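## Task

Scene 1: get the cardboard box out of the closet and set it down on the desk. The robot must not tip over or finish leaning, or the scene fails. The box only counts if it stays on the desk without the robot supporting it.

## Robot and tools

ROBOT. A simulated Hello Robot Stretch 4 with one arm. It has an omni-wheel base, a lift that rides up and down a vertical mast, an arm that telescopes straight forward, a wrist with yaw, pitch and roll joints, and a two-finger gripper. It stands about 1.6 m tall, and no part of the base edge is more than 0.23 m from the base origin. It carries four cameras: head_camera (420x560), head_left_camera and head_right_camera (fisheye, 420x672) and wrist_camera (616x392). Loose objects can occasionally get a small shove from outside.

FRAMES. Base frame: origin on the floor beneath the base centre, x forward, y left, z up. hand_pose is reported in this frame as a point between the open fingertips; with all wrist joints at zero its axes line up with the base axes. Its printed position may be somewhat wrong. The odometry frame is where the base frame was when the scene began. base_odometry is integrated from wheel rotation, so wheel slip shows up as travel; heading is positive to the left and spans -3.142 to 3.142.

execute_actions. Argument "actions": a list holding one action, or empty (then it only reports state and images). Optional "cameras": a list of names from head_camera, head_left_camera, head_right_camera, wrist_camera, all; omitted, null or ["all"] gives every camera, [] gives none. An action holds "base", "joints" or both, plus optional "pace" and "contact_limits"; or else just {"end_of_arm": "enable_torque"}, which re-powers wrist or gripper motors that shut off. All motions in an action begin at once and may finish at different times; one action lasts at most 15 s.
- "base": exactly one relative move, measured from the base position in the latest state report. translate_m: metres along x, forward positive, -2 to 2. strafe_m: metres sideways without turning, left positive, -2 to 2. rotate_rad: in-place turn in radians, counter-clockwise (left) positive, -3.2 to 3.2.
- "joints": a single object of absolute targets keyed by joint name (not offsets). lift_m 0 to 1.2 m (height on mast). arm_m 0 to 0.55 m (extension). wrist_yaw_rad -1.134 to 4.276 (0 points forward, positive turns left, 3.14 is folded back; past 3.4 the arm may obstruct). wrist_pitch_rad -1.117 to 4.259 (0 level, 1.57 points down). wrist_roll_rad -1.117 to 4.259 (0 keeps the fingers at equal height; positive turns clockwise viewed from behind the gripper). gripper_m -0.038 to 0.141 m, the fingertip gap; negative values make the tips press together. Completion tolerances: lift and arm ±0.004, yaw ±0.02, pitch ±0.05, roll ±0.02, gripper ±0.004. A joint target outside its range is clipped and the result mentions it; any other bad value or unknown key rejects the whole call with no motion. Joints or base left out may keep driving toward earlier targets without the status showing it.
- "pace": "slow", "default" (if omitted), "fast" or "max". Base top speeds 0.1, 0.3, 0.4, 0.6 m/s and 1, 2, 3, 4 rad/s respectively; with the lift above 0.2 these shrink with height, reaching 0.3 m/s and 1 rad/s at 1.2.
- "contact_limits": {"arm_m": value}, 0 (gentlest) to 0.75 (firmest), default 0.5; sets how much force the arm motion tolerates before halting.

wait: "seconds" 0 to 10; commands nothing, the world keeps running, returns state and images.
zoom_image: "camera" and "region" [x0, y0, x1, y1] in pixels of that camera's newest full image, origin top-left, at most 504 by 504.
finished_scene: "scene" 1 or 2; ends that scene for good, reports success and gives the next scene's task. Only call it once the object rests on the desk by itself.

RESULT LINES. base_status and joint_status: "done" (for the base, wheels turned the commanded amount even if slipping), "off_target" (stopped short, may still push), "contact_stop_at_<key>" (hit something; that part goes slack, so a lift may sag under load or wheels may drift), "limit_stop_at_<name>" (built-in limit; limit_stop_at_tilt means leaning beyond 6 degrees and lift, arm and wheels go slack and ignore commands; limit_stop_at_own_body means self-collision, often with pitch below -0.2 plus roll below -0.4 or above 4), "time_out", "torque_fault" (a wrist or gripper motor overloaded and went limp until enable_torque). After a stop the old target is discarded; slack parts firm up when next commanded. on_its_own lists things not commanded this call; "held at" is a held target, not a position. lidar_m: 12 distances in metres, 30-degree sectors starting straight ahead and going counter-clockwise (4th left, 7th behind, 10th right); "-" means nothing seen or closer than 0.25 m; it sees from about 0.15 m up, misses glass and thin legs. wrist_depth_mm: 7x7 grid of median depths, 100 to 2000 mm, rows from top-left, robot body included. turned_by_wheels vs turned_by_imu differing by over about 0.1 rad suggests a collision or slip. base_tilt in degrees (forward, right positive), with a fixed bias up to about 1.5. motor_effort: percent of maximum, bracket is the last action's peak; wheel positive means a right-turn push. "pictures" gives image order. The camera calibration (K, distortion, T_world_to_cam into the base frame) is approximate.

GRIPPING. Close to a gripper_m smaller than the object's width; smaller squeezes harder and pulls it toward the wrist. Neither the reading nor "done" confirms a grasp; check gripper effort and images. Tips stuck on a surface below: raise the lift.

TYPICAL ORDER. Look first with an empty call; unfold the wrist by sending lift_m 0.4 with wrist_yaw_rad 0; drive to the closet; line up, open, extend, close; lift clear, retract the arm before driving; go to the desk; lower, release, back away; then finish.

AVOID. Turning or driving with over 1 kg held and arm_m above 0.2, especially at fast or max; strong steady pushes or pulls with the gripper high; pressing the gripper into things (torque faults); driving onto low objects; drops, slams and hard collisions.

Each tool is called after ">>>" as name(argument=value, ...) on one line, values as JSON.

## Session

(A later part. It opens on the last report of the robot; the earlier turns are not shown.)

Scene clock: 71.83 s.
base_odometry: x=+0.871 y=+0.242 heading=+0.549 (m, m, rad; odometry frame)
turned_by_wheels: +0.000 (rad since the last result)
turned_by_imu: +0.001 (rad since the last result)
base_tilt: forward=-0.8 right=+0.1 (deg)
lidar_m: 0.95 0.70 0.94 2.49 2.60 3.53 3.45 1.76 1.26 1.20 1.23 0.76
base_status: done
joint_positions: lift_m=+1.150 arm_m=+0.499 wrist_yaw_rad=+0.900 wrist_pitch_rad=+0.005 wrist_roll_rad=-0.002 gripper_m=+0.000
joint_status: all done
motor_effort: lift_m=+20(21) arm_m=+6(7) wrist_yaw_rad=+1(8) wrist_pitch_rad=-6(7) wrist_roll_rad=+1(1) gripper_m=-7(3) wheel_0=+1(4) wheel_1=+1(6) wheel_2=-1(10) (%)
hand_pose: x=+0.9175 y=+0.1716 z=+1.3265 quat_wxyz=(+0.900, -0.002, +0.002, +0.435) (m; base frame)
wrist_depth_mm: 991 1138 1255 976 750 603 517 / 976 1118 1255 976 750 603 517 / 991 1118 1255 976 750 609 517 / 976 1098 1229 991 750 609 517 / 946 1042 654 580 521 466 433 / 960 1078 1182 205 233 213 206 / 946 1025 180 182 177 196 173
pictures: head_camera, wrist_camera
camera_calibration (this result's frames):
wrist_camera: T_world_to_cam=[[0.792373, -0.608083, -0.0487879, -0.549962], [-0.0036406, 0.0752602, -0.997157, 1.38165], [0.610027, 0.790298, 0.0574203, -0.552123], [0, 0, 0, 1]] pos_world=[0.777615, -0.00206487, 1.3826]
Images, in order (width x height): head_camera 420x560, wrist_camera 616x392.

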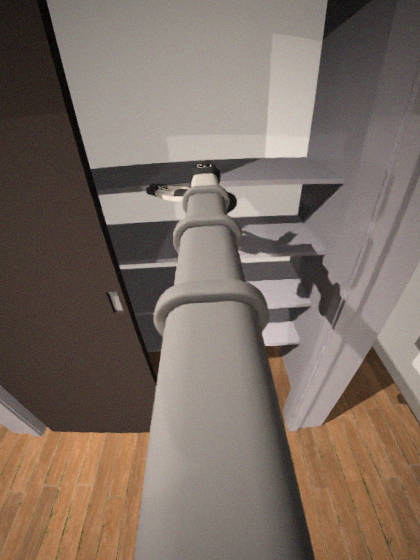

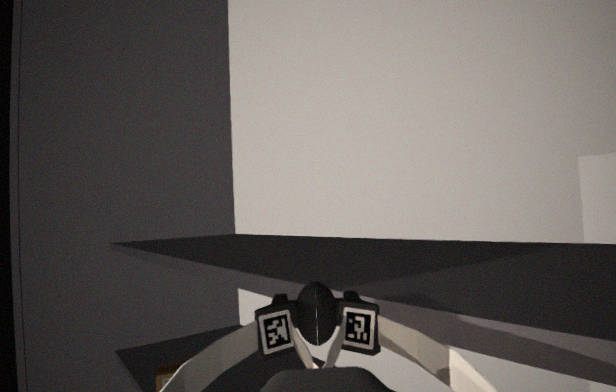

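>>> execute_actions(actions=[{"joints":{"wrist_yaw_rad":0.3,"arm_m":0.0}}], cameras=[])

>>> execute_actions(actions=[{"base":{"strafe_m":0.495},"joints":{"wrist_yaw_rad":-0.43,"arm_m":0.17,"lift_m":0.88}}], cameras=["wrist_camera","head_camera"])

Scene clock: 77.53 s.
base_odometry: x=+0.871 y=+0.242 heading=+0.549 (m, m, rad; odometry frame)
turned_by_wheels: +0.000 (rad since the last result)
turned_by_imu: +0.001 (rad since the last result)
base_tilt: forward=-0.8 right=+0.1 (deg)
lidar_m: 0.95 0.69 0.92 2.50 2.60 3.50 3.41 1.77 1.26 1.21 1.25 0.75
base_status: not commanded
joint_positions: lift_m=+1.150 arm_m=+0.001 wrist_yaw_rad=+0.300 wrist_pitch_rad=+0.005 wrist_roll_rad=-0.002 gripper_m=+0.000
joint_status: all done
motor_effort: lift_m=+20(20) arm_m=-7(4) wrist_yaw_rad=+0(8) wrist_pitch_rad=-7(7) wrist_roll_rad=+2(1) gripper_m=-5(9) wheel_0=+1(1) wheel_1=+1(1) wheel_2=-1(1) (%)
hand_pose: x=+0.4735 y=+0.0017 z=+1.3265 quat_wxyz=(+0.989, -0.002, +0.003, +0.149) (m; base frame)
wrist_depth_mm: 549 504 1281 1182 1098 1025 960 / 544 504 1255 1160 1118 1042 976 / 549 496 1281 1182 1098 1008 946 / 549 496 1281 1160 1098 1025 960 / 539 492 1229 1118 1060 991 946 / 535 488 1255 205 1060 1008 946 / 535 488 180 182 176 854 820
pictures: none
No camera images: the call's "cameras" was empty. Leave "cameras" out to get every camera's image.

Scene clock: 80.50 s.
base_odometry: x=+0.613 y=+0.665 heading=+0.548 (m, m, rad; odometry frame)
turned_by_wheels: +0.000 (rad since the last result)
turned_by_imu: +0.002 (rad since the last result)
base_tilt: forward=-0.7 right=+0.1 (deg)
lidar_m: 0.64 0.69 0.88 2.00 2.10 2.88 3.45 2.44 1.82 1.69 1.09 0.67
base_status: done
joint_positions: lift_m=+0.880 arm_m=+0.169 wrist_yaw_rad=-0.430 wrist_pitch_rad=+0.005 wrist_roll_rad=-0.002 gripper_m=+0.000
joint_status: all done
motor_effort: lift_m=+15(22) arm_m=+7(8) wrist_yaw_rad=-1(6) wrist_pitch_rad=-8(6) wrist_roll_rad=+2(2) gripper_m=-9(11) wheel_0=-1(11) wheel_1=-1(10) wheel_2=+0(1) (%)
hand_pose: x=+0.5655 y=-0.1997 z=+1.0569 quat_wxyz=(+0.977, -0.001, +0.003, -0.213) (m; base frame)
wrist_depth_mm: 249 268 294 1118 1255 1060 854 / 247 267 293 683 1205 1078 866 / 244 265 290 319 1042 1008 866 / 243 264 289 315 1205 1078 878 / 241 262 285 319 1138 1025 878 / 241 260 279 205 1182 1078 878 / 238 257 180 182 176 931 878
pictures: head_camera, wrist_camera
camera_calibration (this result's frames):
wrist_camera: T_world_to_cam=[[-0.401282, -0.914654, -0.0487899, 0.103869], [0.0720517, 0.0215804, -0.997167, 1.08589], [0.913116, -0.403661, 0.0572425, -0.4381], [0, 0, 0, 1]] pos_world=[0.363477, -0.105273, 1.11296]
Images, in order (width x height): head_camera 420x560, wrist_camera 616x392.

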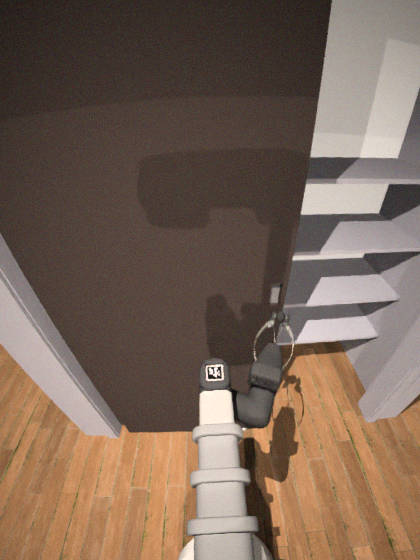

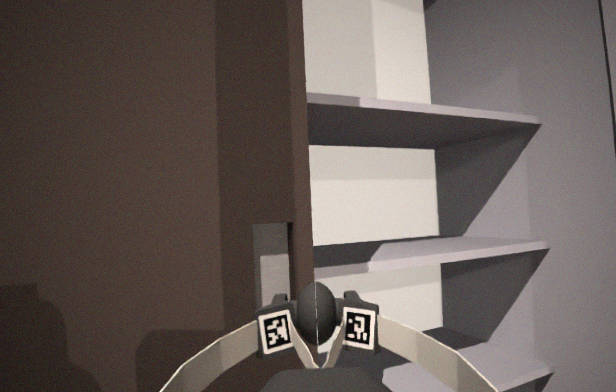

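>>> execute_actions(actions=[{"joints":{"arm_m":0.27},"contact_limits":{"arm_m":0.1},"pace":"slow"}], cameras=["wrist_camera"])

Scene clock: 83.43 s.
base_odometry: x=+0.613 y=+0.665 heading=+0.548 (m, m, rad; odometry frame)
turned_by_wheels: -0.001 (rad since the last result)
turned_by_imu: +0.000 (rad since the last result)
base_tilt: forward=-0.9 right=+0.1 (deg)
lidar_m: 0.63 0.67 0.90 2.01 2.08 2.87 3.44 2.43 1.80 1.69 1.10 0.67
base_status: not commanded
joint_positions: lift_m=+0.880 arm_m=+0.259 wrist_yaw_rad=-0.449 wrist_pitch_rad=+0.005 wrist_roll_rad=-0.002 gripper_m=+0.000
joint_status: arm_m contact_stop (moved +0.090 of +0.101)
on_its_own: arm_m is slack since a contact_stop (your +0.270 is given up); wrist_yaw_rad is at rest, and its effort (+54) is outside its rest range (-13 to +13)
motor_effort: lift_m=+16(15) arm_m=+0(13) wrist_yaw_rad=+54(59) wrist_pitch_rad=-9(8) wrist_roll_rad=+1(1) gripper_m=-5(6) wheel_0=+0(6) wheel_1=+0(1) wheel_2=-9(9) (%)
contact_limits: arm_m 0.1
hand_pose: x=+0.6518 y=-0.2039 z=+1.0568 quat_wxyz=(+0.975, -0.001, +0.003, -0.223) (m; base frame)
wrist_depth_mm: 175 190 210 232 1160 1042 842 / 174 189 208 229 1098 991 854 / 172 187 206 229 1078 976 842 / 172 186 205 227 1138 1060 854 / 170 185 203 235 831 976 866 / 169 183 201 203 1078 1060 866 / 168 182 191 179 554 866 831
pictures: wrist_camera
camera_calibration (this result's frames):
wrist_camera: T_world_to_cam=[[-0.418634, -0.906843, -0.0487925, 0.147504], [0.0723593, 0.0202488, -0.997173, 1.07927], [0.905268, -0.420982, 0.0571417, -0.516931], [0, 0, 0, 1]] pos_world=[0.451616, -0.10571, 1.11295]
Images, in order (width x height): wrist_camera 616x392.

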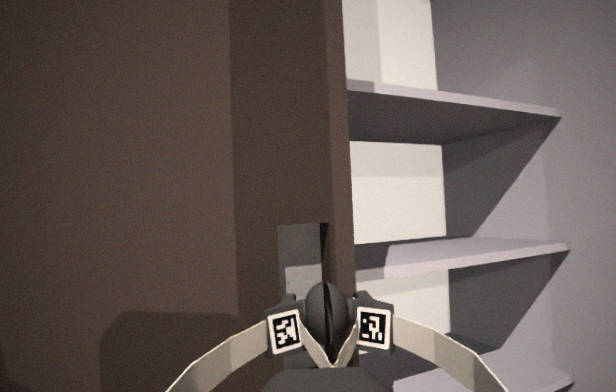

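>>> execute_actions(actions=[{"joints":{"arm_m":0.253,"wrist_yaw_rad":-0.44},"pace":"slow"}], cameras=[])

>>> execute_actions(actions=[{"base":{"strafe_m":-0.15},"pace":"slow"}], cameras=["wrist_camera"])

Scene clock: 85.60 s.
base_odometry: x=+0.613 y=+0.665 heading=+0.548 (m, m, rad; odometry frame)
turned_by_wheels: +0.000 (rad since the last result)
turned_by_imu: +0.000 (rad since the last result)
base_tilt: forward=-0.9 right=+0.1 (deg)
lidar_m: 0.64 0.67 0.89 2.01 2.09 2.86 3.45 2.44 1.79 1.68 1.11 0.67
base_status: not commanded
joint_positions: lift_m=+0.880 arm_m=+0.254 wrist_yaw_rad=-0.448 wrist_pitch_rad=+0.005 wrist_roll_rad=-0.002 gripper_m=+0.000
joint_status: all done
on_its_own: wrist_yaw_rad is at rest, and its effort (+22) is outside its rest range (-13 to +13)
motor_effort: lift_m=+15(15) arm_m=-6(7) wrist_yaw_rad=+22(51) wrist_pitch_rad=-7(8) wrist_roll_rad=+1(2) gripper_m=-10(9) wheel_0=-4(4) wheel_1=-1(1) wheel_2=-8(10) (%)
hand_pose: x=+0.6472 y=-0.2037 z=+1.0568 quat_wxyz=(+0.975, -0.001, +0.003, -0.222) (m; base frame)
wrist_depth_mm: 179 193 213 236 1160 1042 842 / 177 192 212 235 1118 991 854 / 175 191 211 232 1060 976 842 / 174 190 208 230 1138 1042 866 / 173 188 206 237 854 976 866 / 173 187 204 205 1118 1060 866 / 171 185 174 180 182 917 831
pictures: none
No camera images: the call's "cameras" was empty. Leave "cameras" out to get every camera's image.

Scene clock: 88.27 s.
base_odometry: x=+0.691 y=+0.537 heading=+0.547 (m, m, rad; odometry frame)
turned_by_wheels: +0.000 (rad since the last result)
turned_by_imu: +0.002 (rad since the last result)
base_tilt: forward=-0.9 right=+0.2 (deg)
lidar_m: 0.65 0.68 0.96 2.14 2.25 3.08 3.45 2.22 1.63 1.56 0.96 0.65
base_status: done
joint_positions: lift_m=+0.880 arm_m=+0.253 wrist_yaw_rad=-0.445 wrist_pitch_rad=+0.005 wrist_roll_rad=-0.002 gripper_m=+0.000
joint_status: not commanded
on_its_own: wrist_yaw_rad is at rest, and its effort (+16) is outside its rest range (-13 to +13)
motor_effort: lift_m=+15(15) arm_m=-2(7) wrist_yaw_rad=+16(23) wrist_pitch_rad=-7(7) wrist_roll_rad=+1(0) gripper_m=-1(9) wheel_0=+1(11) wheel_1=-2(6) wheel_2=-2(8) (%)
hand_pose: x=+0.6468 y=-0.2032 z=+1.0569 quat_wxyz=(+0.975, -0.001, +0.003, -0.221) (m; base frame)
wrist_depth_mm: 179 193 213 236 1098 866 715 / 178 193 211 233 1025 854 715 / 176 191 209 231 1042 854 723 / 175 190 208 229 1078 891 715 / 173 189 206 237 854 820 723 / 173 187 204 204 1060 891 723 / 171 185 177 182 535 820 715
pictures: wrist_camera
camera_calibration (this result's frames):
wrist_camera: T_world_to_cam=[[-0.41556, -0.908257, -0.0487855, 0.14381], [0.0726523, 0.0203193, -0.99715, 1.07953], [0.90666, -0.41792, 0.0575431, -0.512796], [0, 0, 0, 1]] pos_world=[0.446263, -0.105626, 1.11298]
Images, in order (width x height): wrist_camera 616x392.

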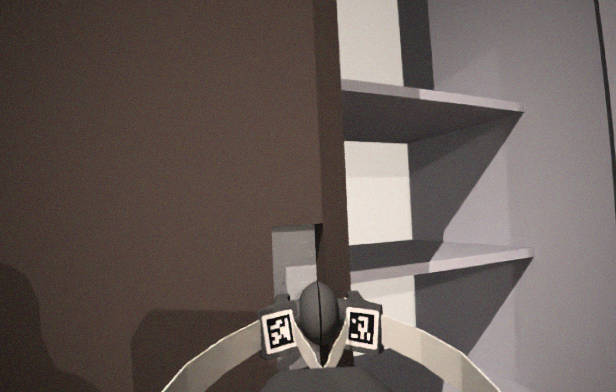

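>>> execute_actions(actions=[{"base":{"strafe_m":-0.5},"pace":"slow"}], cameras=["wrist_camera","head_camera"])

Scene clock: 95.23 s.
base_odometry: x=+0.951 y=+0.110 heading=+0.547 (m, m, rad; odometry frame)
turned_by_wheels: +0.000 (rad since the last result)
turned_by_imu: +0.002 (rad since the last result)
base_tilt: forward=-0.9 right=+0.2 (deg)
lidar_m: 0.64 0.68 0.98 2.66 2.77 3.50 3.44 1.56 1.10 1.04 1.11 0.66
base_status: done
joint_positions: lift_m=+0.880 arm_m=+0.253 wrist_yaw_rad=-0.449 wrist_pitch_rad=+0.005 wrist_roll_rad=-0.002 gripper_m=+0.000
joint_status: not commanded
on_its_own: wrist_yaw_rad is at rest, and its effort (+27) is outside its rest range (-13 to +13)
motor_effort: lift_m=+16(16) arm_m=-2(2) wrist_yaw_rad=+27(28) wrist_pitch_rad=-6(6) wrist_roll_rad=+0(1) gripper_m=-4(6) wheel_0=+1(9) wheel_1=-1(6) wheel_2=-2(3) (%)
hand_pose: x=+0.6461 y=-0.2040 z=+1.0569 quat_wxyz=(+0.975, -0.001, +0.003, -0.223) (m; base frame)
wrist_depth_mm: 177 192 212 235 243 276 317 / 177 191 211 233 240 272 312 / 175 190 209 231 240 268 303 / 174 189 207 229 242 246 300 / 173 187 206 236 242 244 296 / 171 186 204 204 224 241 293 / 171 185 175 181 182 238 290
pictures: head_camera, wrist_camera
camera_calibration (this result's frames):
wrist_camera: T_world_to_cam=[[-0.41892, -0.906711, -0.0487852, 0.145235], [0.0727496, 0.0200392, -0.997149, 1.07949], [0.905104, -0.421275, 0.0575681, -0.512162], [0, 0, 0, 1]] pos_world=[0.44587, -0.105707, 1.11298]
Images, in order (width x height): head_camera 420x560, wrist_camera 616x392.

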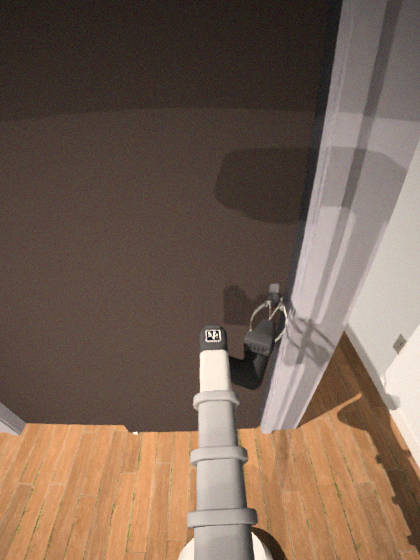

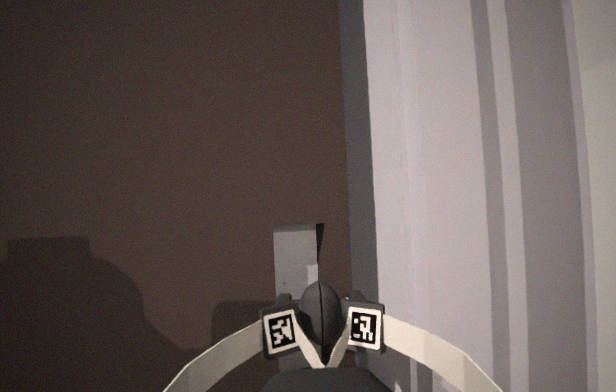

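>>> execute_actions(actions=[{"joints":{"arm_m":0.1}}], cameras=[])

>>> execute_actions(actions=[{"base":{"strafe_m":1.15},"joints":{"wrist_yaw_rad":0.4}}], cameras=["wrist_camera","head_camera"])

Scene clock: 98.97 s.
base_odometry: x=+0.952 y=+0.110 heading=+0.547 (m, m, rad; odometry frame)
turned_by_wheels: +0.000 (rad since the last result)
turned_by_imu: +0.001 (rad since the last result)
base_tilt: forward=-0.8 right=+0.1 (deg)
lidar_m: 0.63 0.66 0.99 2.66 2.76 3.50 3.44 1.55 1.09 1.05 1.09 0.66
base_status: not commanded
joint_positions: lift_m=+0.880 arm_m=+0.101 wrist_yaw_rad=-0.440 wrist_pitch_rad=+0.005 wrist_roll_rad=-0.002 gripper_m=+0.000
joint_status: all done
motor_effort: lift_m=+16(16) arm_m=-7(7) wrist_yaw_rad=+1(27) wrist_pitch_rad=-7(7) wrist_roll_rad=+1(1) gripper_m=-8(6) wheel_0=-2(1) wheel_1=-1(1) wheel_2=-2(2) (%)
hand_pose: x=+0.4958 y=-0.2020 z=+1.0569 quat_wxyz=(+0.976, -0.001, +0.003, -0.218) (m; base frame)
wrist_depth_mm: 306 330 362 384 424 1118 946 / 303 327 359 379 424 1098 960 / 298 327 355 377 418 1118 976 / 298 322 351 375 415 1118 976 / 296 320 351 370 410 1138 960 / 294 317 345 205 404 1098 976 / 291 315 180 182 177 1078 960
pictures: none
No camera images: the call's "cameras" was empty. Leave "cameras" out to get every camera's image.

Scene clock: 104.13 s.
base_odometry: x=+0.353 y=+1.092 heading=+0.547 (m, m, rad; odometry frame)
turned_by_wheels: +0.000 (rad since the last result)
turned_by_imu: +0.004 (rad since the last result)
base_tilt: forward=-0.8 right=+0.1 (deg)
lidar_m: 0.62 0.67 1.57 1.51 1.58 2.18 3.44 2.96 2.33 2.20 0.93 0.72
base_status: done
joint_positions: lift_m=+0.880 arm_m=+0.101 wrist_yaw_rad=+0.400 wrist_pitch_rad=+0.005 wrist_roll_rad=-0.002 gripper_m=+0.000
joint_status: all done
motor_effort: lift_m=+16(16) arm_m=-7(6) wrist_yaw_rad=+0(8) wrist_pitch_rad=-7(6) wrist_roll_rad=+0(3) gripper_m=-6(6) wheel_0=+1(9) wheel_1=-2(9) wheel_2=+0(1) (%)
hand_pose: x=+0.5718 y=+0.0318 z=+1.0569 quat_wxyz=(+0.980, -0.002, +0.002, +0.199) (m; base frame)
wrist_depth_mm: 1576 389 324 359 340 307 289 / 1499 389 324 357 338 306 286 / 1499 387 324 357 336 307 286 / 1499 384 320 349 336 307 286 / 1464 382 338 342 334 306 285 / 1464 384 336 206 325 304 285 / 1464 382 180 182 177 296 285
pictures: head_camera, wrist_camera
camera_calibration (this result's frames):
wrist_camera: T_world_to_cam=[[0.404003, -0.913456, -0.0487858, -0.142357], [0.0329714, 0.0678384, -0.997151, 1.1013], [0.914163, 0.401244, 0.0575248, -0.376879], [0, 0, 0, 1]] pos_world=[0.36573, -0.0535272, 1.1129]
Images, in order (width x height): head_camera 420x560, wrist_camera 616x392.

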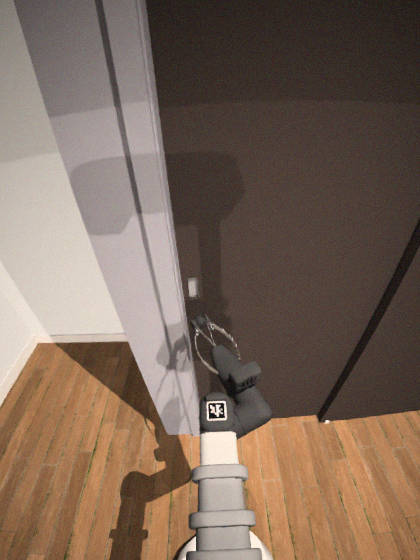

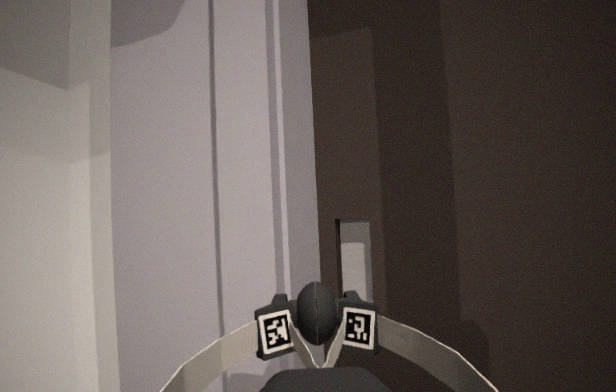

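>>> execute_actions(actions=[{"base":{"strafe_m":0.01},"joints":{"arm_m":0.19},"pace":"slow"}], cameras=["wrist_camera"])

Scene clock: 107.67 s.
base_odometry: x=+0.348 y=+1.100 heading=+0.547 (m, m, rad; odometry frame)
turned_by_wheels: +0.000 (rad since the last result)
turned_by_imu: +0.001 (rad since the last result)
base_tilt: forward=-0.8 right=+0.0 (deg)
lidar_m: 0.61 0.66 1.56 1.49 1.57 2.17 3.45 2.94 2.34 2.21 0.93 0.73
base_status: done
joint_positions: lift_m=+0.880 arm_m=+0.189 wrist_yaw_rad=+0.400 wrist_pitch_rad=+0.005 wrist_roll_rad=-0.002 gripper_m=+0.000
joint_status: all done
motor_effort: lift_m=+16(16) arm_m=+7(7) wrist_yaw_rad=+1(0) wrist_pitch_rad=-5(6) wrist_roll_rad=+1(1) gripper_m=-5(6) wheel_0=-3(7) wheel_1=+2(2) wheel_2=+0(0) (%)
hand_pose: x=+0.6595 y=+0.0318 z=+1.0569 quat_wxyz=(+0.980, -0.002, +0.002, +0.199) (m; base frame)
wrist_depth_mm: 304 266 233 278 250 229 213 / 303 265 230 277 251 228 213 / 304 263 226 272 250 228 213 / 303 263 226 271 249 227 213 / 301 262 224 278 248 226 212 / 297 260 220 204 241 226 211 / 298 260 180 182 176 220 211
pictures: wrist_camera
camera_calibration (this result's frames):
wrist_camera: T_world_to_cam=[[0.403983, -0.913465, -0.0487859, -0.177768], [0.0329729, 0.0678378, -0.997151, 1.09841], [0.914172, 0.401224, 0.0575249, -0.457024], [0, 0, 0, 1]] pos_world=[0.453396, -0.0535293, 1.1129]
Images, in order (width x height): wrist_camera 616x392.

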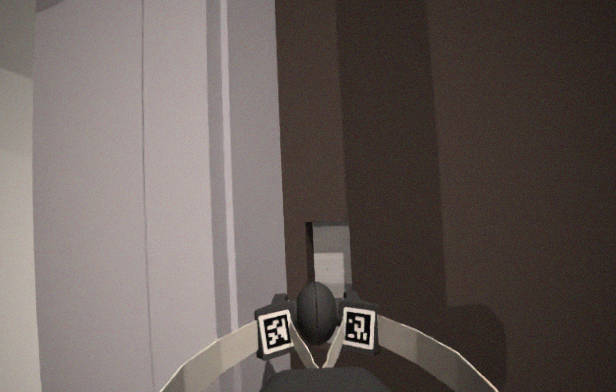

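>>> execute_actions(actions=[{"base":{"strafe_m":0.003},"joints":{"arm_m":0.26},"contact_limits":{"arm_m":0.08},"pace":"slow"}], cameras=["wrist_camera"])

Scene clock: 110.27 s.
base_odometry: x=+0.346 y=+1.103 heading=+0.546 (m, m, rad; odometry frame)
turned_by_wheels: -0.001 (rad since the last result)
turned_by_imu: +0.000 (rad since the last result)
base_tilt: forward=-0.9 right=+0.1 (deg)
lidar_m: 0.62 0.65 1.57 1.50 1.56 2.15 3.43 2.96 2.33 2.21 0.94 0.73
base_status: done
joint_positions: lift_m=+0.880 arm_m=+0.224 wrist_yaw_rad=+0.399 wrist_pitch_rad=+0.005 wrist_roll_rad=-0.002 gripper_m=+0.000
joint_status: arm_m contact_stop (moved +0.035 of +0.071)
on_its_own: arm_m is slack since a contact_stop (your +0.260 is given up)
motor_effort: lift_m=+16(16) arm_m=+0(19) wrist_yaw_rad=+5(13) wrist_pitch_rad=-6(7) wrist_roll_rad=+1(1) gripper_m=-10(7) wheel_0=-1(8) wheel_1=+2(5) wheel_2=-9(11) (%)
contact_limits: arm_m 0.08
hand_pose: x=+0.6947 y=+0.0314 z=+1.0569 quat_wxyz=(+0.980, -0.002, +0.002, +0.198) (m; base frame)
wrist_depth_mm: 250 198 221 241 218 198 186 / 249 196 218 241 218 198 186 / 249 196 216 240 217 198 185 / 248 195 213 240 217 198 185 / 247 194 210 248 217 196 185 / 244 194 197 202 210 196 184 / 243 193 178 183 174 192 183
pictures: wrist_camera
camera_calibration (this result's frames):
wrist_camera: T_world_to_cam=[[0.402659, -0.914049, -0.048783, -0.191486], [0.0332149, 0.0678496, -0.997143, 1.09714], [0.914747, 0.399888, 0.0576803, -0.489636], [0, 0, 0, 1]] pos_world=[0.488555, -0.053669, 1.11291]
Images, in order (width x height): wrist_camera 616x392.

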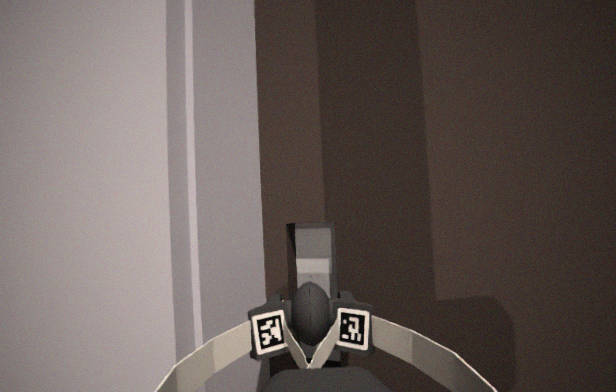

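>>> execute_actions(actions=[{"base":{"strafe_m":-0.1},"joints":{"arm_m":0.222},"pace":"slow"}], cameras=["wrist_camera","head_camera"])

Scene clock: 113.60 s.
base_odometry: x=+0.398 y=+1.017 heading=+0.547 (m, m, rad; odometry frame)
turned_by_wheels: +0.000 (rad since the last result)
turned_by_imu: +0.001 (rad since the last result)
base_tilt: forward=-0.8 right=+0.2 (deg)
lidar_m: 0.67 0.64 1.66 1.60 1.65 2.30 3.03 2.95 2.23 2.11 0.94 0.72
base_status: done
joint_positions: lift_m=+0.880 arm_m=+0.223 wrist_yaw_rad=+0.403 wrist_pitch_rad=+0.005 wrist_roll_rad=-0.002 gripper_m=+0.000
joint_status: all done
motor_effort: lift_m=+16(16) arm_m=-4(5) wrist_yaw_rad=-10(9) wrist_pitch_rad=-7(6) wrist_roll_rad=+2(1) gripper_m=-3(7) wheel_0=+6(9) wheel_1=+0(3) wheel_2=-3(7) (%)
hand_pose: x=+0.6933 y=+0.0329 z=+1.0569 quat_wxyz=(+0.980, -0.002, +0.002, +0.200) (m; base frame)
wrist_depth_mm: 238 279 271 242 218 198 186 / 237 277 270 242 218 198 186 / 237 274 270 240 217 198 185 / 236 273 268 239 217 197 185 / 234 271 268 239 217 197 185 / 230 267 268 204 210 196 184 / 229 262 177 184 178 192 183
pictures: head_camera, wrist_camera
camera_calibration (this result's frames):
wrist_camera: T_world_to_cam=[[0.407092, -0.912084, -0.0487829, -0.192696], [0.0328734, 0.0680048, -0.997143, 1.09732], [0.912795, 0.404325, 0.0576675, -0.487638], [0, 0, 0, 1]] pos_world=[0.487486, -0.0532135, 1.11291]
Images, in order (width x height): head_camera 420x560, wrist_camera 616x392.

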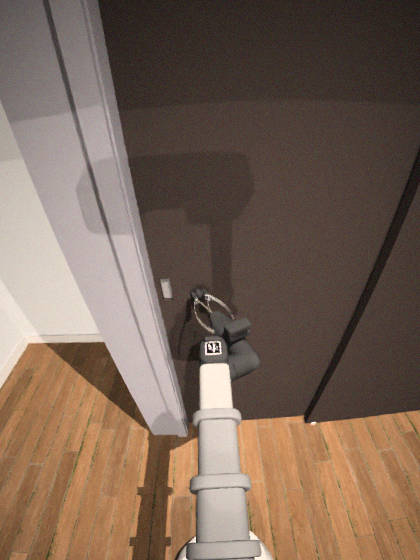

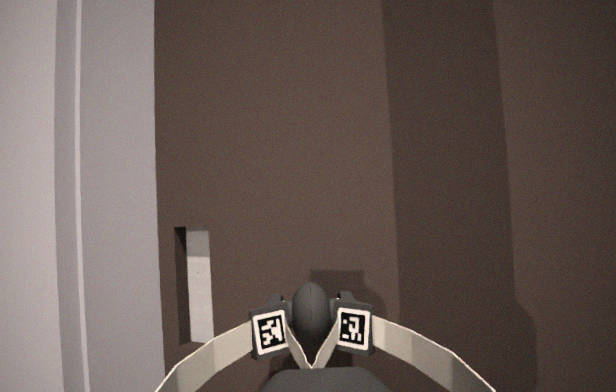

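>>> execute_actions(actions=[{"base":{"strafe_m":0.104},"joints":{"arm_m":0.2},"pace":"slow"}], cameras=[])

>>> execute_actions(actions=[{"joints":{"arm_m":0.27},"contact_limits":{"arm_m":0.15},"pace":"slow"}], cameras=["wrist_camera"])

Scene clock: 117.40 s.
base_odometry: x=+0.344 y=+1.106 heading=+0.547 (m, m, rad; odometry frame)
turned_by_wheels: +0.000 (rad since the last result)
turned_by_imu: +0.001 (rad since the last result)
base_tilt: forward=-0.8 right=+0.0 (deg)
lidar_m: 0.62 0.65 1.55 1.48 1.56 2.16 3.02 2.94 2.34 2.21 0.93 0.71
base_status: done
joint_positions: lift_m=+0.880 arm_m=+0.201 wrist_yaw_rad=+0.400 wrist_pitch_rad=+0.005 wrist_roll_rad=-0.002 gripper_m=+0.000
joint_status: all done
motor_effort: lift_m=+16(16) arm_m=-7(8) wrist_yaw_rad=+1(9) wrist_pitch_rad=-7(7) wrist_roll_rad=+1(2) gripper_m=-9(6) wheel_0=-1(5) wheel_1=+1(6) wheel_2=+0(4) (%)
hand_pose: x=+0.6719 y=+0.0319 z=+1.0569 quat_wxyz=(+0.980, -0.002, +0.002, +0.199) (m; base frame)
wrist_depth_mm: 287 250 219 265 239 218 204 / 285 248 218 262 239 217 204 / 285 247 215 259 238 217 204 / 283 245 212 258 238 216 203 / 283 245 209 265 237 216 203 / 278 245 208 205 230 215 202 / 278 244 180 182 177 211 201
pictures: none
No camera images: the call's "cameras" was empty. Leave "cameras" out to get every camera's image.

Scene clock: 118.73 s.
base_odometry: x=+0.344 y=+1.106 heading=+0.546 (m, m, rad; odometry frame)
turned_by_wheels: +0.000 (rad since the last result)
turned_by_imu: +0.000 (rad since the last result)
base_tilt: forward=-0.9 right=+0.1 (deg)
lidar_m: 0.62 0.67 1.56 1.48 1.57 2.14 3.07 2.94 2.34 2.22 0.91 0.73
base_status: not commanded
joint_positions: lift_m=+0.880 arm_m=+0.224 wrist_yaw_rad=+0.398 wrist_pitch_rad=+0.005 wrist_roll_rad=-0.002 gripper_m=+0.000
joint_status: arm_m contact_stop (moved +0.023 of +0.069)
on_its_own: arm_m is slack since a contact_stop (your +0.270 is given up)
motor_effort: lift_m=+17(16) arm_m=+0(18) wrist_yaw_rad=+6(17) wrist_pitch_rad=-6(8) wrist_roll_rad=+2(1) gripper_m=-6(6) wheel_0=+0(1) wheel_1=+2(3) wheel_2=-8(10) (%)
contact_limits: arm_m 0.15
hand_pose: x=+0.6952 y=+0.0312 z=+1.0570 quat_wxyz=(+0.980, -0.002, +0.002, +0.198) (m; base frame)
wrist_depth_mm: 249 198 216 241 219 198 186 / 247 197 213 240 217 198 186 / 249 195 211 239 217 198 186 / 247 195 208 239 216 198 185 / 245 194 205 248 216 197 185 / 242 193 191 203 210 196 185 / 242 193 175 184 174 191 184
pictures: wrist_camera
camera_calibration (this result's frames):
wrist_camera: T_world_to_cam=[[0.402067, -0.91431, -0.0487787, -0.191426], [0.0334935, 0.0679258, -0.997128, 1.09701], [0.914998, 0.399278, 0.0579342, -0.490389], [0, 0, 0, 1]] pos_world=[0.488928, -0.0537362, 1.11293]
Images, in order (width x height): wrist_camera 616x392.

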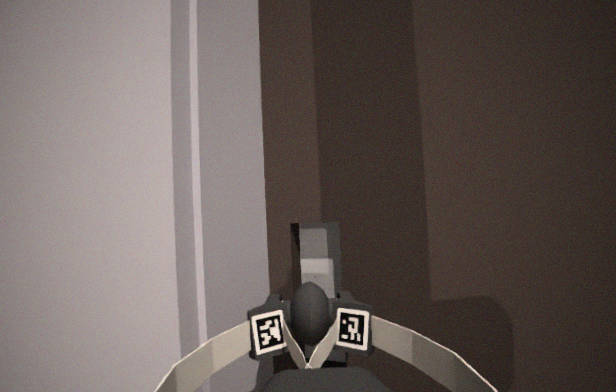

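>>> execute_actions(actions=[{"joints":{"arm_m":0.215},"base":{"strafe_m":-0.007},"pace":"slow"}], cameras=[])

>>> execute_actions(actions=[{"joints":{"arm_m":0.27},"contact_limits":{"arm_m":0.2},"pace":"slow"}], cameras=["wrist_camera"])

Scene clock: 122.60 s.
base_odometry: x=+0.347 y=+1.100 heading=+0.546 (m, m, rad; odometry frame)
turned_by_wheels: +0.000 (rad since the last result)
turned_by_imu: +0.001 (rad since the last result)
base_tilt: forward=-0.8 right=+0.1 (deg)
lidar_m: 0.61 0.66 1.55 1.50 1.57 2.16 3.45 2.95 2.34 2.20 0.95 0.72
base_status: done
joint_positions: lift_m=+0.880 arm_m=+0.216 wrist_yaw_rad=+0.400 wrist_pitch_rad=+0.005 wrist_roll_rad=-0.002 gripper_m=+0.000
joint_status: all done
motor_effort: lift_m=+16(17) arm_m=-7(5) wrist_yaw_rad=+0(6) wrist_pitch_rad=-6(5) wrist_roll_rad=+1(1) gripper_m=-3(9) wheel_0=+0(5) wheel_1=-1(5) wheel_2=-2(5) (%)
hand_pose: x=+0.6869 y=+0.0319 z=+1.0569 quat_wxyz=(+0.980, -0.002, +0.002, +0.199) (m; base frame)
wrist_depth_mm: 262 208 225 248 224 204 191 / 260 207 222 246 224 204 191 / 260 206 220 247 224 203 190 / 260 206 216 245 222 203 190 / 258 204 213 255 221 202 190 / 255 205 202 206 215 202 189 / 254 204 180 182 176 196 189
pictures: none
No camera images: the call's "cameras" was empty. Leave "cameras" out to get every camera's image.

Scene clock: 123.67 s.
base_odometry: x=+0.347 y=+1.100 heading=+0.546 (m, m, rad; odometry frame)
turned_by_wheels: +0.000 (rad since the last result)
turned_by_imu: +0.000 (rad since the last result)
base_tilt: forward=-0.8 right=+0.2 (deg)
lidar_m: 0.63 0.66 1.57 1.50 1.57 2.16 3.45 2.95 2.33 2.22 0.93 0.73
base_status: not commanded
joint_positions: lift_m=+0.880 arm_m=+0.225 wrist_yaw_rad=+0.398 wrist_pitch_rad=+0.005 wrist_roll_rad=-0.002 gripper_m=+0.000
joint_status: arm_m contact_stop (moved +0.008 of +0.054)
on_its_own: arm_m is slack since a contact_stop (your +0.270 is given up)
motor_effort: lift_m=+16(16) arm_m=+0(19) wrist_yaw_rad=+6(17) wrist_pitch_rad=-6(8) wrist_roll_rad=+2(1) gripper_m=-3(10) wheel_0=+1(0) wheel_1=+4(4) wheel_2=-7(10) (%)
contact_limits: arm_m 0.2
hand_pose: x=+0.6953 y=+0.0312 z=+1.0569 quat_wxyz=(+0.980, -0.002, +0.002, +0.198) (m; base frame)
wrist_depth_mm: 249 198 229 241 218 199 186 / 246 196 224 241 218 198 186 / 248 196 222 239 217 198 186 / 248 195 219 239 217 198 186 / 247 194 216 249 216 198 185 / 242 193 203 203 210 197 184 / 242 193 177 184 174 191 183
pictures: wrist_camera
camera_calibration (this result's frames):
wrist_camera: T_world_to_cam=[[0.402121, -0.914286, -0.0487814, -0.191472], [0.0333392, 0.0678651, -0.997137, 1.09707], [0.914979, 0.399344, 0.0577716, -0.490272], [0, 0, 0, 1]] pos_world=[0.489008, -0.0537264, 1.11292]
Images, in order (width x height): wrist_camera 616x392.

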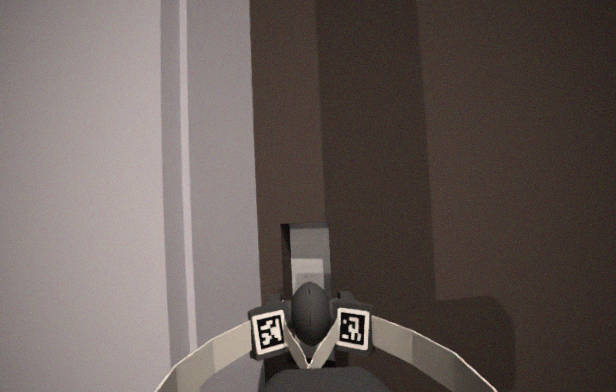

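>>> execute_actions(actions=[{"joints":{"arm_m":0.195,"gripper_m":0.04},"base":{"strafe_m":0.012},"pace":"slow"}], cameras=["wrist_camera"])

Scene clock: 127.37 s.
base_odometry: x=+0.341 y=+1.110 heading=+0.546 (m, m, rad; odometry frame)
turned_by_wheels: +0.000 (rad since the last result)
turned_by_imu: +0.001 (rad since the last result)
base_tilt: forward=-0.8 right=+0.1 (deg)
lidar_m: 0.62 0.66 1.55 1.48 1.57 2.14 3.04 2.93 2.35 2.23 0.92 0.72
base_status: done
joint_positions: lift_m=+0.880 arm_m=+0.196 wrist_yaw_rad=+0.393 wrist_pitch_rad=+0.005 wrist_roll_rad=-0.002 gripper_m=+0.040
joint_status: all done
on_its_own: wrist_yaw_rad is at rest, and its effort (+22) is outside its rest range (-13 to +13)
motor_effort: lift_m=+16(16) arm_m=-7(9) wrist_yaw_rad=+22(22) wrist_pitch_rad=-6(6) wrist_roll_rad=+1(2) gripper_m=-1(3) wheel_0=-3(4) wheel_1=+2(7) wheel_2=-1(4) (%)
hand_pose: x=+0.6671 y=+0.0297 z=+1.0569 quat_wxyz=(+0.981, -0.002, +0.002, +0.195) (m; base frame)
wrist_depth_mm: 290 254 223 268 244 222 208 / 289 252 220 265 244 222 208 / 287 251 216 263 242 221 208 / 286 251 214 262 241 220 206 / 286 249 213 268 241 220 207 / 281 249 209 264 208 219 206 / 282 248 203 179 233 211 205
pictures: wrist_camera
camera_calibration (this result's frames):
wrist_camera: T_world_to_cam=[[0.397365, -0.916363, -0.048783, -0.178353], [0.0336582, 0.0676785, -0.997139, 1.0979], [0.917043, 0.394586, 0.0577362, -0.465117], [0, 0, 0, 1]] pos_world=[0.46045, -0.0542111, 1.11291]
Images, in order (width x height): wrist_camera 616x392.

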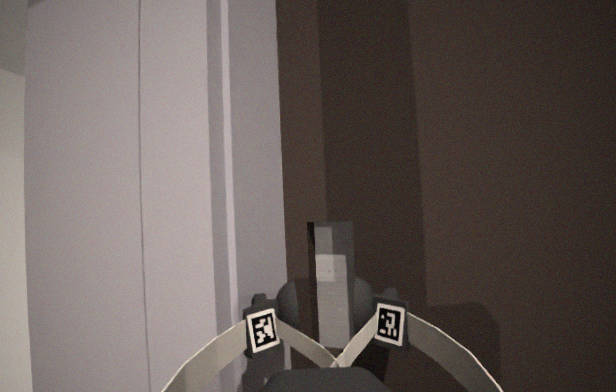

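>>> execute_actions(actions=[{"joints":{"arm_m":0.12,"gripper_m":0.0}}], cameras=[])

>>> execute_actions(actions=[{"joints":{"arm_m":0.2,"wrist_yaw_rad":0.8},"base":{"strafe_m":-0.125},"pace":"slow"}], cameras=["wrist_camera"])

Scene clock: 131.23 s.
base_odometry: x=+0.341 y=+1.110 heading=+0.546 (m, m, rad; odometry frame)
turned_by_wheels: +0.000 (rad since the last result)
turned_by_imu: +0.001 (rad since the last result)
base_tilt: forward=-0.8 right=+0.1 (deg)
lidar_m: 0.62 0.66 1.53 1.48 1.56 2.14 3.02 2.96 2.34 2.23 0.95 0.73
base_status: not commanded
joint_positions: lift_m=+0.880 arm_m=+0.121 wrist_yaw_rad=+0.400 wrist_pitch_rad=+0.005 wrist_roll_rad=-0.002 gripper_m=+0.000
joint_status: all done
motor_effort: lift_m=+16(16) arm_m=-7(7) wrist_yaw_rad=+1(21) wrist_pitch_rad=-5(6) wrist_roll_rad=+2(1) gripper_m=-6(11) wheel_0=-2(3) wheel_1=+1(2) wheel_2=-2(2) (%)
hand_pose: x=+0.5918 y=+0.0318 z=+1.0569 quat_wxyz=(+0.980, -0.002, +0.002, +0.199) (m; base frame)
wrist_depth_mm: 1537 364 301 320 319 291 272 / 1537 359 317 312 319 290 271 / 1464 357 315 307 319 289 270 / 1499 357 314 298 317 290 271 / 1499 355 314 293 315 289 270 / 1430 355 312 205 306 287 270 / 1464 355 180 184 176 281 268
pictures: none
No camera images: the call's "cameras" was empty. Leave "cameras" out to get every camera's image.

Scene clock: 133.63 s.
base_odometry: x=+0.406 y=+1.003 heading=+0.546 (m, m, rad; odometry frame)
turned_by_wheels: +0.000 (rad since the last result)
turned_by_imu: +0.000 (rad since the last result)
base_tilt: forward=-0.7 right=+0.1 (deg)
lidar_m: 0.68 0.66 1.68 1.62 1.68 2.33 3.45 2.96 2.23 2.11 0.94 0.72
base_status: done
joint_positions: lift_m=+0.880 arm_m=+0.199 wrist_yaw_rad=+0.800 wrist_pitch_rad=+0.005 wrist_roll_rad=-0.002 gripper_m=+0.000
joint_status: all done
motor_effort: lift_m=+16(16) arm_m=+7(9) wrist_yaw_rad=+0(9) wrist_pitch_rad=-7(6) wrist_roll_rad=+1(1) gripper_m=-4(2) wheel_0=+3(5) wheel_1=-3(7) wheel_2=+0(0) (%)
hand_pose: x=+0.6334 y=+0.1460 z=+1.0569 quat_wxyz=(+0.921, -0.002, +0.002, +0.389) (m; base frame)
wrist_depth_mm: 1397 1537 296 294 266 221 195 / 1397 1576 296 290 267 221 196 / 1366 1537 296 287 267 222 198 / 1366 1537 296 283 268 223 198 / 1336 1537 325 279 267 222 197 / 1336 1499 325 205 254 222 198 / 1336 1464 180 182 176 214 196
pictures: wrist_camera
camera_calibration (this result's frames):
wrist_camera: T_world_to_cam=[[0.727707, -0.684151, -0.0487848, -0.301491], [0.00402268, 0.0753824, -0.997147, 1.10878], [0.685876, 0.725434, 0.0576084, -0.381858], [0, 0, 0, 1]] pos_world=[0.476845, -0.0128347, 1.11291]
Images, in order (width x height): wrist_camera 616x392.

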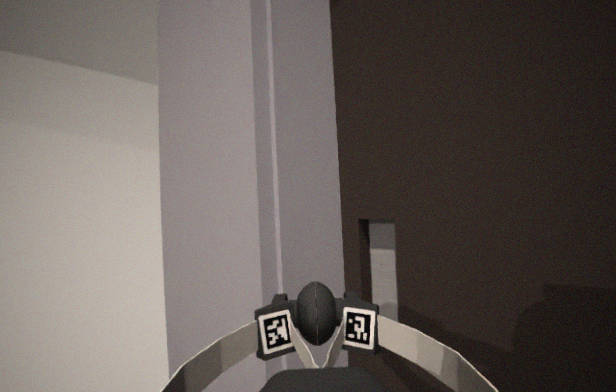

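>>> execute_actions(actions=[{"joints":{"arm_m":0.3},"base":{"strafe_m":0.008},"contact_limits":{"arm_m":0.15},"pace":"slow"}], cameras=["wrist_camera","head_camera"])

Scene clock: 136.67 s.
base_odometry: x=+0.402 y=+1.010 heading=+0.546 (m, m, rad; odometry frame)
turned_by_wheels: +0.001 (rad since the last result)
turned_by_imu: +0.002 (rad since the last result)
base_tilt: forward=-0.8 right=+0.1 (deg)
lidar_m: 0.68 0.64 1.67 1.61 1.67 2.32 2.99 2.95 2.23 2.10 0.92 0.73
base_status: done
joint_positions: lift_m=+0.880 arm_m=+0.275 wrist_yaw_rad=+0.812 wrist_pitch_rad=+0.005 wrist_roll_rad=-0.002 gripper_m=+0.000
joint_status: arm_m contact_stop (moved +0.076 of +0.101)
on_its_own: arm_m is slack since a contact_stop (your +0.300 is given up); wrist_yaw_rad is at rest, and its effort (-36) is outside its rest range (-13 to +13)
motor_effort: lift_m=+16(16) arm_m=+0(16) wrist_yaw_rad=-36(36) wrist_pitch_rad=-6(6) wrist_roll_rad=+2(2) gripper_m=-9(8) wheel_0=+4(4) wheel_1=+6(4) wheel_2=-4(6) (%)
contact_limits: arm_m 0.15
hand_pose: x=+0.7081 y=+0.1493 z=+1.0569 quat_wxyz=(+0.919, -0.002, +0.002, +0.395) (m; base frame)
wrist_depth_mm: 1366 240 225 229 182 150 - / 1397 238 223 229 182 150 135 / 1336 236 220 230 183 151 135 / 1336 237 219 230 183 151 135 / 1336 285 216 239 183 151 135 / 1308 287 208 205 178 151 136 / 1336 291 180 183 160 147 -
pictures: head_camera, wrist_camera
camera_calibration (this result's frames):
wrist_camera: T_world_to_cam=[[0.736127, -0.675083, -0.0487837, -0.360896], [0.00307268, 0.0754077, -0.997148, 1.1089], [0.676836, 0.733878, 0.057584, -0.430247], [0, 0, 0, 1]] pos_world=[0.553465, -0.0115052, 1.1129]
Images, in order (width x height): head_camera 420x560, wrist_camera 616x392.

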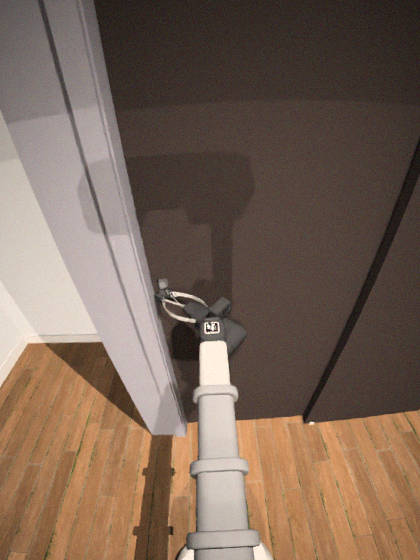

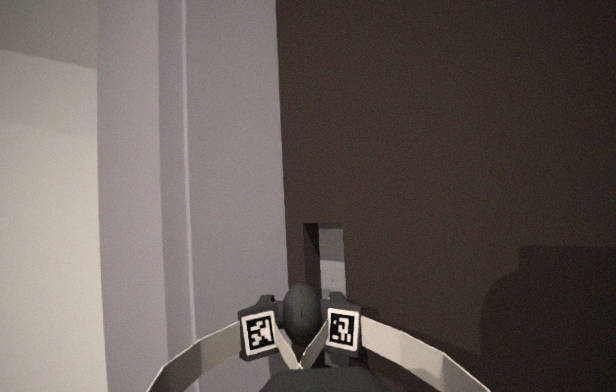

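>>> execute_actions(actions=[{"joints":{"arm_m":0.275},"base":{"strafe_m":-0.06},"pace":"slow"}], cameras=["wrist_camera"])

Scene clock: 139.17 s.
base_odometry: x=+0.433 y=+0.959 heading=+0.547 (m, m, rad; odometry frame)
turned_by_wheels: +0.001 (rad since the last result)
turned_by_imu: +0.005 (rad since the last result)
base_tilt: forward=-0.8 right=+0.1 (deg)
lidar_m: 0.69 0.67 1.74 1.67 1.72 2.39 3.44 2.91 2.16 2.05 0.93 0.72
base_status: done
joint_positions: lift_m=+0.880 arm_m=+0.275 wrist_yaw_rad=+0.811 wrist_pitch_rad=+0.005 wrist_roll_rad=-0.002 gripper_m=+0.000
joint_status: all done
on_its_own: wrist_yaw_rad is at rest, and its effort (-32) is outside its rest range (-13 to +13)
motor_effort: lift_m=+16(16) arm_m=-2(0) wrist_yaw_rad=-32(43) wrist_pitch_rad=-7(6) wrist_roll_rad=+2(2) gripper_m=-7(10) wheel_0=+6(13) wheel_1=+4(4) wheel_2=+0(3) (%)
hand_pose: x=+0.7082 y=+0.1490 z=+1.0569 quat_wxyz=(+0.919, -0.002, +0.002, +0.395) (m; base frame)
wrist_depth_mm: 1430 263 290 229 182 150 - / 1397 262 289 231 183 151 135 / 1397 259 285 230 183 151 135 / 1397 257 282 231 184 152 136 / 1366 254 279 241 183 152 136 / 1366 251 268 206 178 152 136 / 1366 249 180 181 160 148 -
pictures: wrist_camera
camera_calibration (this result's frames):
wrist_camera: T_world_to_cam=[[0.735425, -0.675848, -0.0487836, -0.360583], [0.00315111, 0.0754044, -0.997148, 1.10886], [0.677599, 0.733174, 0.0575839, -0.430588], [0, 0, 0, 1]] pos_world=[0.553453, -0.0116167, 1.1129]
Images, in order (width x height): wrist_camera 616x392.

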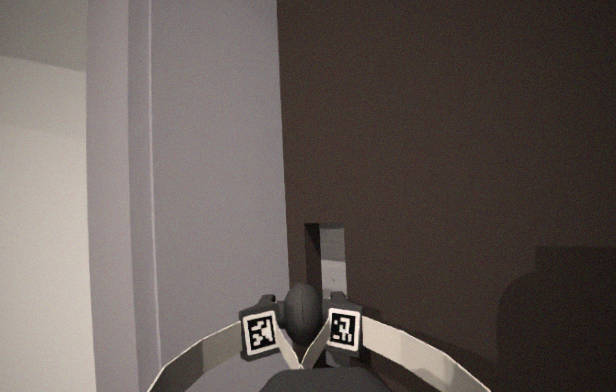

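>>> execute_actions(actions=[{"base":{"strafe_m":-0.5},"pace":"slow"}], cameras=["wrist_camera","head_camera","head_left_camera"])

Scene clock: 146.57 s.
base_odometry: x=+0.693 y=+0.532 heading=+0.548 (m, m, rad; odometry frame)
turned_by_wheels: +0.001 (rad since the last result)
turned_by_imu: +0.026 (rad since the last result)
base_tilt: forward=-0.9 right=+0.1 (deg)
lidar_m: 0.64 1.02 0.95 2.15 2.26 3.16 3.41 2.16 1.62 1.56 0.90 0.66
base_status: done
joint_positions: lift_m=+0.880 arm_m=+0.275 wrist_yaw_rad=+0.814 wrist_pitch_rad=+0.005 wrist_roll_rad=-0.002 gripper_m=+0.000
joint_status: not commanded
on_its_own: wrist_yaw_rad is at rest, and its effort (-39) is outside its rest range (-13 to +13)
motor_effort: lift_m=+17(16) arm_m=-2(2) wrist_yaw_rad=-39(43) wrist_pitch_rad=-7(6) wrist_roll_rad=+2(1) gripper_m=-9(8) wheel_0=+8(14) wheel_1=+4(2) wheel_2=+0(0) (%)
hand_pose: x=+0.7078 y=+0.1497 z=+1.0569 quat_wxyz=(+0.918, -0.002, +0.002, +0.396) (m; base frame)
wrist_depth_mm: 647 788 931 228 179 146 - / 640 788 917 229 180 147 132 / 1160 778 891 229 180 147 131 / 1160 683 904 229 180 148 132 / 1160 676 866 240 181 148 132 / 634 676 866 204 176 148 133 / 1661 654 181 181 162 144 -
pictures: head_camera, head_left_camera, wrist_camera
camera_calibration (this result's frames):
wrist_camera: T_world_to_cam=[[0.737177, -0.673937, -0.0487841, -0.361362], [0.00292584, 0.075381, -0.997151, 1.10897], [0.675694, 0.734933, 0.0575409, -0.429691], [0, 0, 0, 1]] pos_world=[0.553483, -0.0113363, 1.1129]
Images, in order (width x height): head_camera 420x560, head_left_camera 420x672, wrist_camera 616x392.

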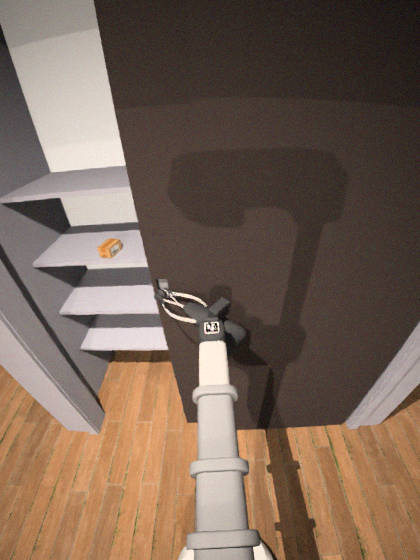

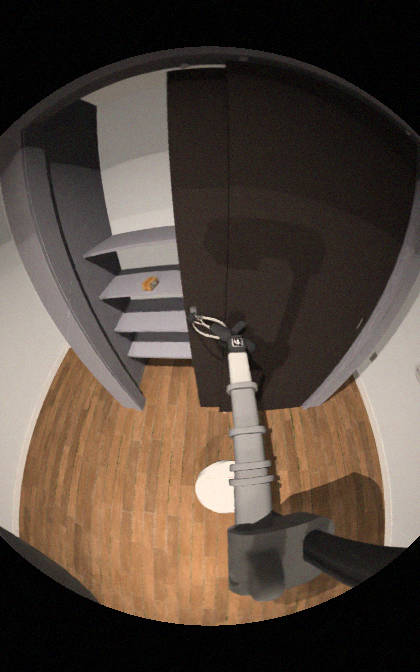

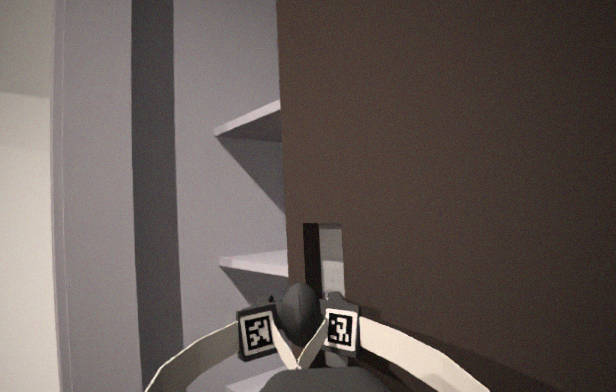

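>>> execute_actions(actions=[{"joints":{"arm_m":0.1}}], cameras=[])

>>> execute_actions(actions=[{"joints":{"arm_m":0.05,"wrist_yaw_rad":0,"gripper_m":0.12,"lift_m":0.9},"base":{"strafe_m":0.51}}], cameras=["wrist_camera","head_camera"])

Scene clock: 150.80 s.
base_odometry: x=+0.693 y=+0.532 heading=+0.547 (m, m, rad; odometry frame)
turned_by_wheels: -0.001 (rad since the last result)
turned_by_imu: +0.000 (rad since the last result)
base_tilt: forward=-0.9 right=+0.1 (deg)
lidar_m: 0.63 1.00 0.97 2.16 2.28 3.15 3.43 2.16 1.60 1.56 0.88 0.67
base_status: not commanded
joint_positions: lift_m=+0.880 arm_m=+0.101 wrist_yaw_rad=+0.800 wrist_pitch_rad=+0.005 wrist_roll_rad=-0.002 gripper_m=+0.000
joint_status: all done
motor_effort: lift_m=+16(16) arm_m=-7(7) wrist_yaw_rad=+1(40) wrist_pitch_rad=-6(7) wrist_roll_rad=+2(2) gripper_m=-9(9) wheel_0=+1(8) wheel_1=+2(4) wheel_2=+1(0) (%)
hand_pose: x=+0.5358 y=+0.1461 z=+1.0568 quat_wxyz=(+0.921, -0.002, +0.002, +0.389) (m; base frame)
wrist_depth_mm: 1863 842 960 1138 1182 312 276 / 1808 842 946 1182 1138 315 273 / 1808 831 931 1042 904 315 274 / 1756 831 917 1118 1182 315 276 / 1756 842 917 1042 768 317 276 / 1808 842 788 205 1118 315 274 / 1708 878 180 182 176 303 277
pictures: none
No camera images: the call's "cameras" was empty. Leave "cameras" out to get every camera's image.

Scene clock: 153.83 s.
base_odometry: x=+0.428 y=+0.967 heading=+0.547 (m, m, rad; odometry frame)
turned_by_wheels: +0.000 (rad since the last result)
turned_by_imu: +0.002 (rad since the last result)
base_tilt: forward=-0.8 right=+0.2 (deg)
lidar_m: 0.82 0.67 1.71 1.65 1.74 2.42 3.41 2.86 2.17 2.06 0.93 0.77
base_status: done
joint_positions: lift_m=+0.900 arm_m=+0.051 wrist_yaw_rad=+0.000 wrist_pitch_rad=+0.005 wrist_roll_rad=-0.002 gripper_m=+0.120
joint_status: all done
motor_effort: lift_m=+19(17) arm_m=-7(8) wrist_yaw_rad=+1(5) wrist_pitch_rad=-7(7) wrist_roll_rad=+1(1) gripper_m=-1(6) wheel_0=+0(10) wheel_1=+0(10) wheel_2=+0(0) (%)
hand_pose: x=+0.5106 y=-0.0874 z=+1.0766 quat_wxyz=(+1.000, -0.001, +0.003, +0.000) (m; base frame)
wrist_depth_mm: 421 809 1138 1118 1098 1078 418 / 424 798 1138 1118 1098 1098 415 / 413 741 854 904 960 991 413 / 407 778 1118 1098 1078 1060 410 / 404 750 1098 1060 1008 917 421 / 404 699 691 1098 1060 1042 407 / 399 647 976 154 1008 917 407
pictures: head_camera, wrist_camera
camera_calibration (this result's frames):
wrist_camera: T_world_to_cam=[[0.0164495, -0.998674, -0.0487871, -0.0351432], [0.0566988, 0.0496468, -0.997156, 1.11743], [0.998256, 0.0136365, 0.0574403, -0.35094], [0, 0, 0, 1]] pos_world=[0.287549, -0.0857878, 1.13269]
Images, in order (width x height): head_camera 420x560, wrist_camera 616x392.

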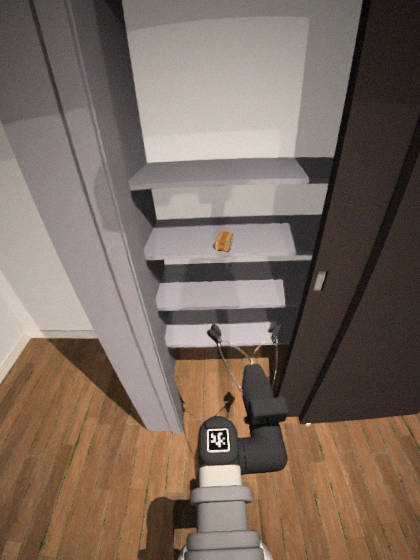

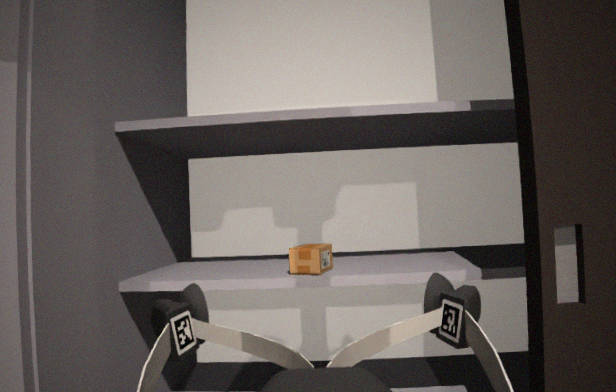

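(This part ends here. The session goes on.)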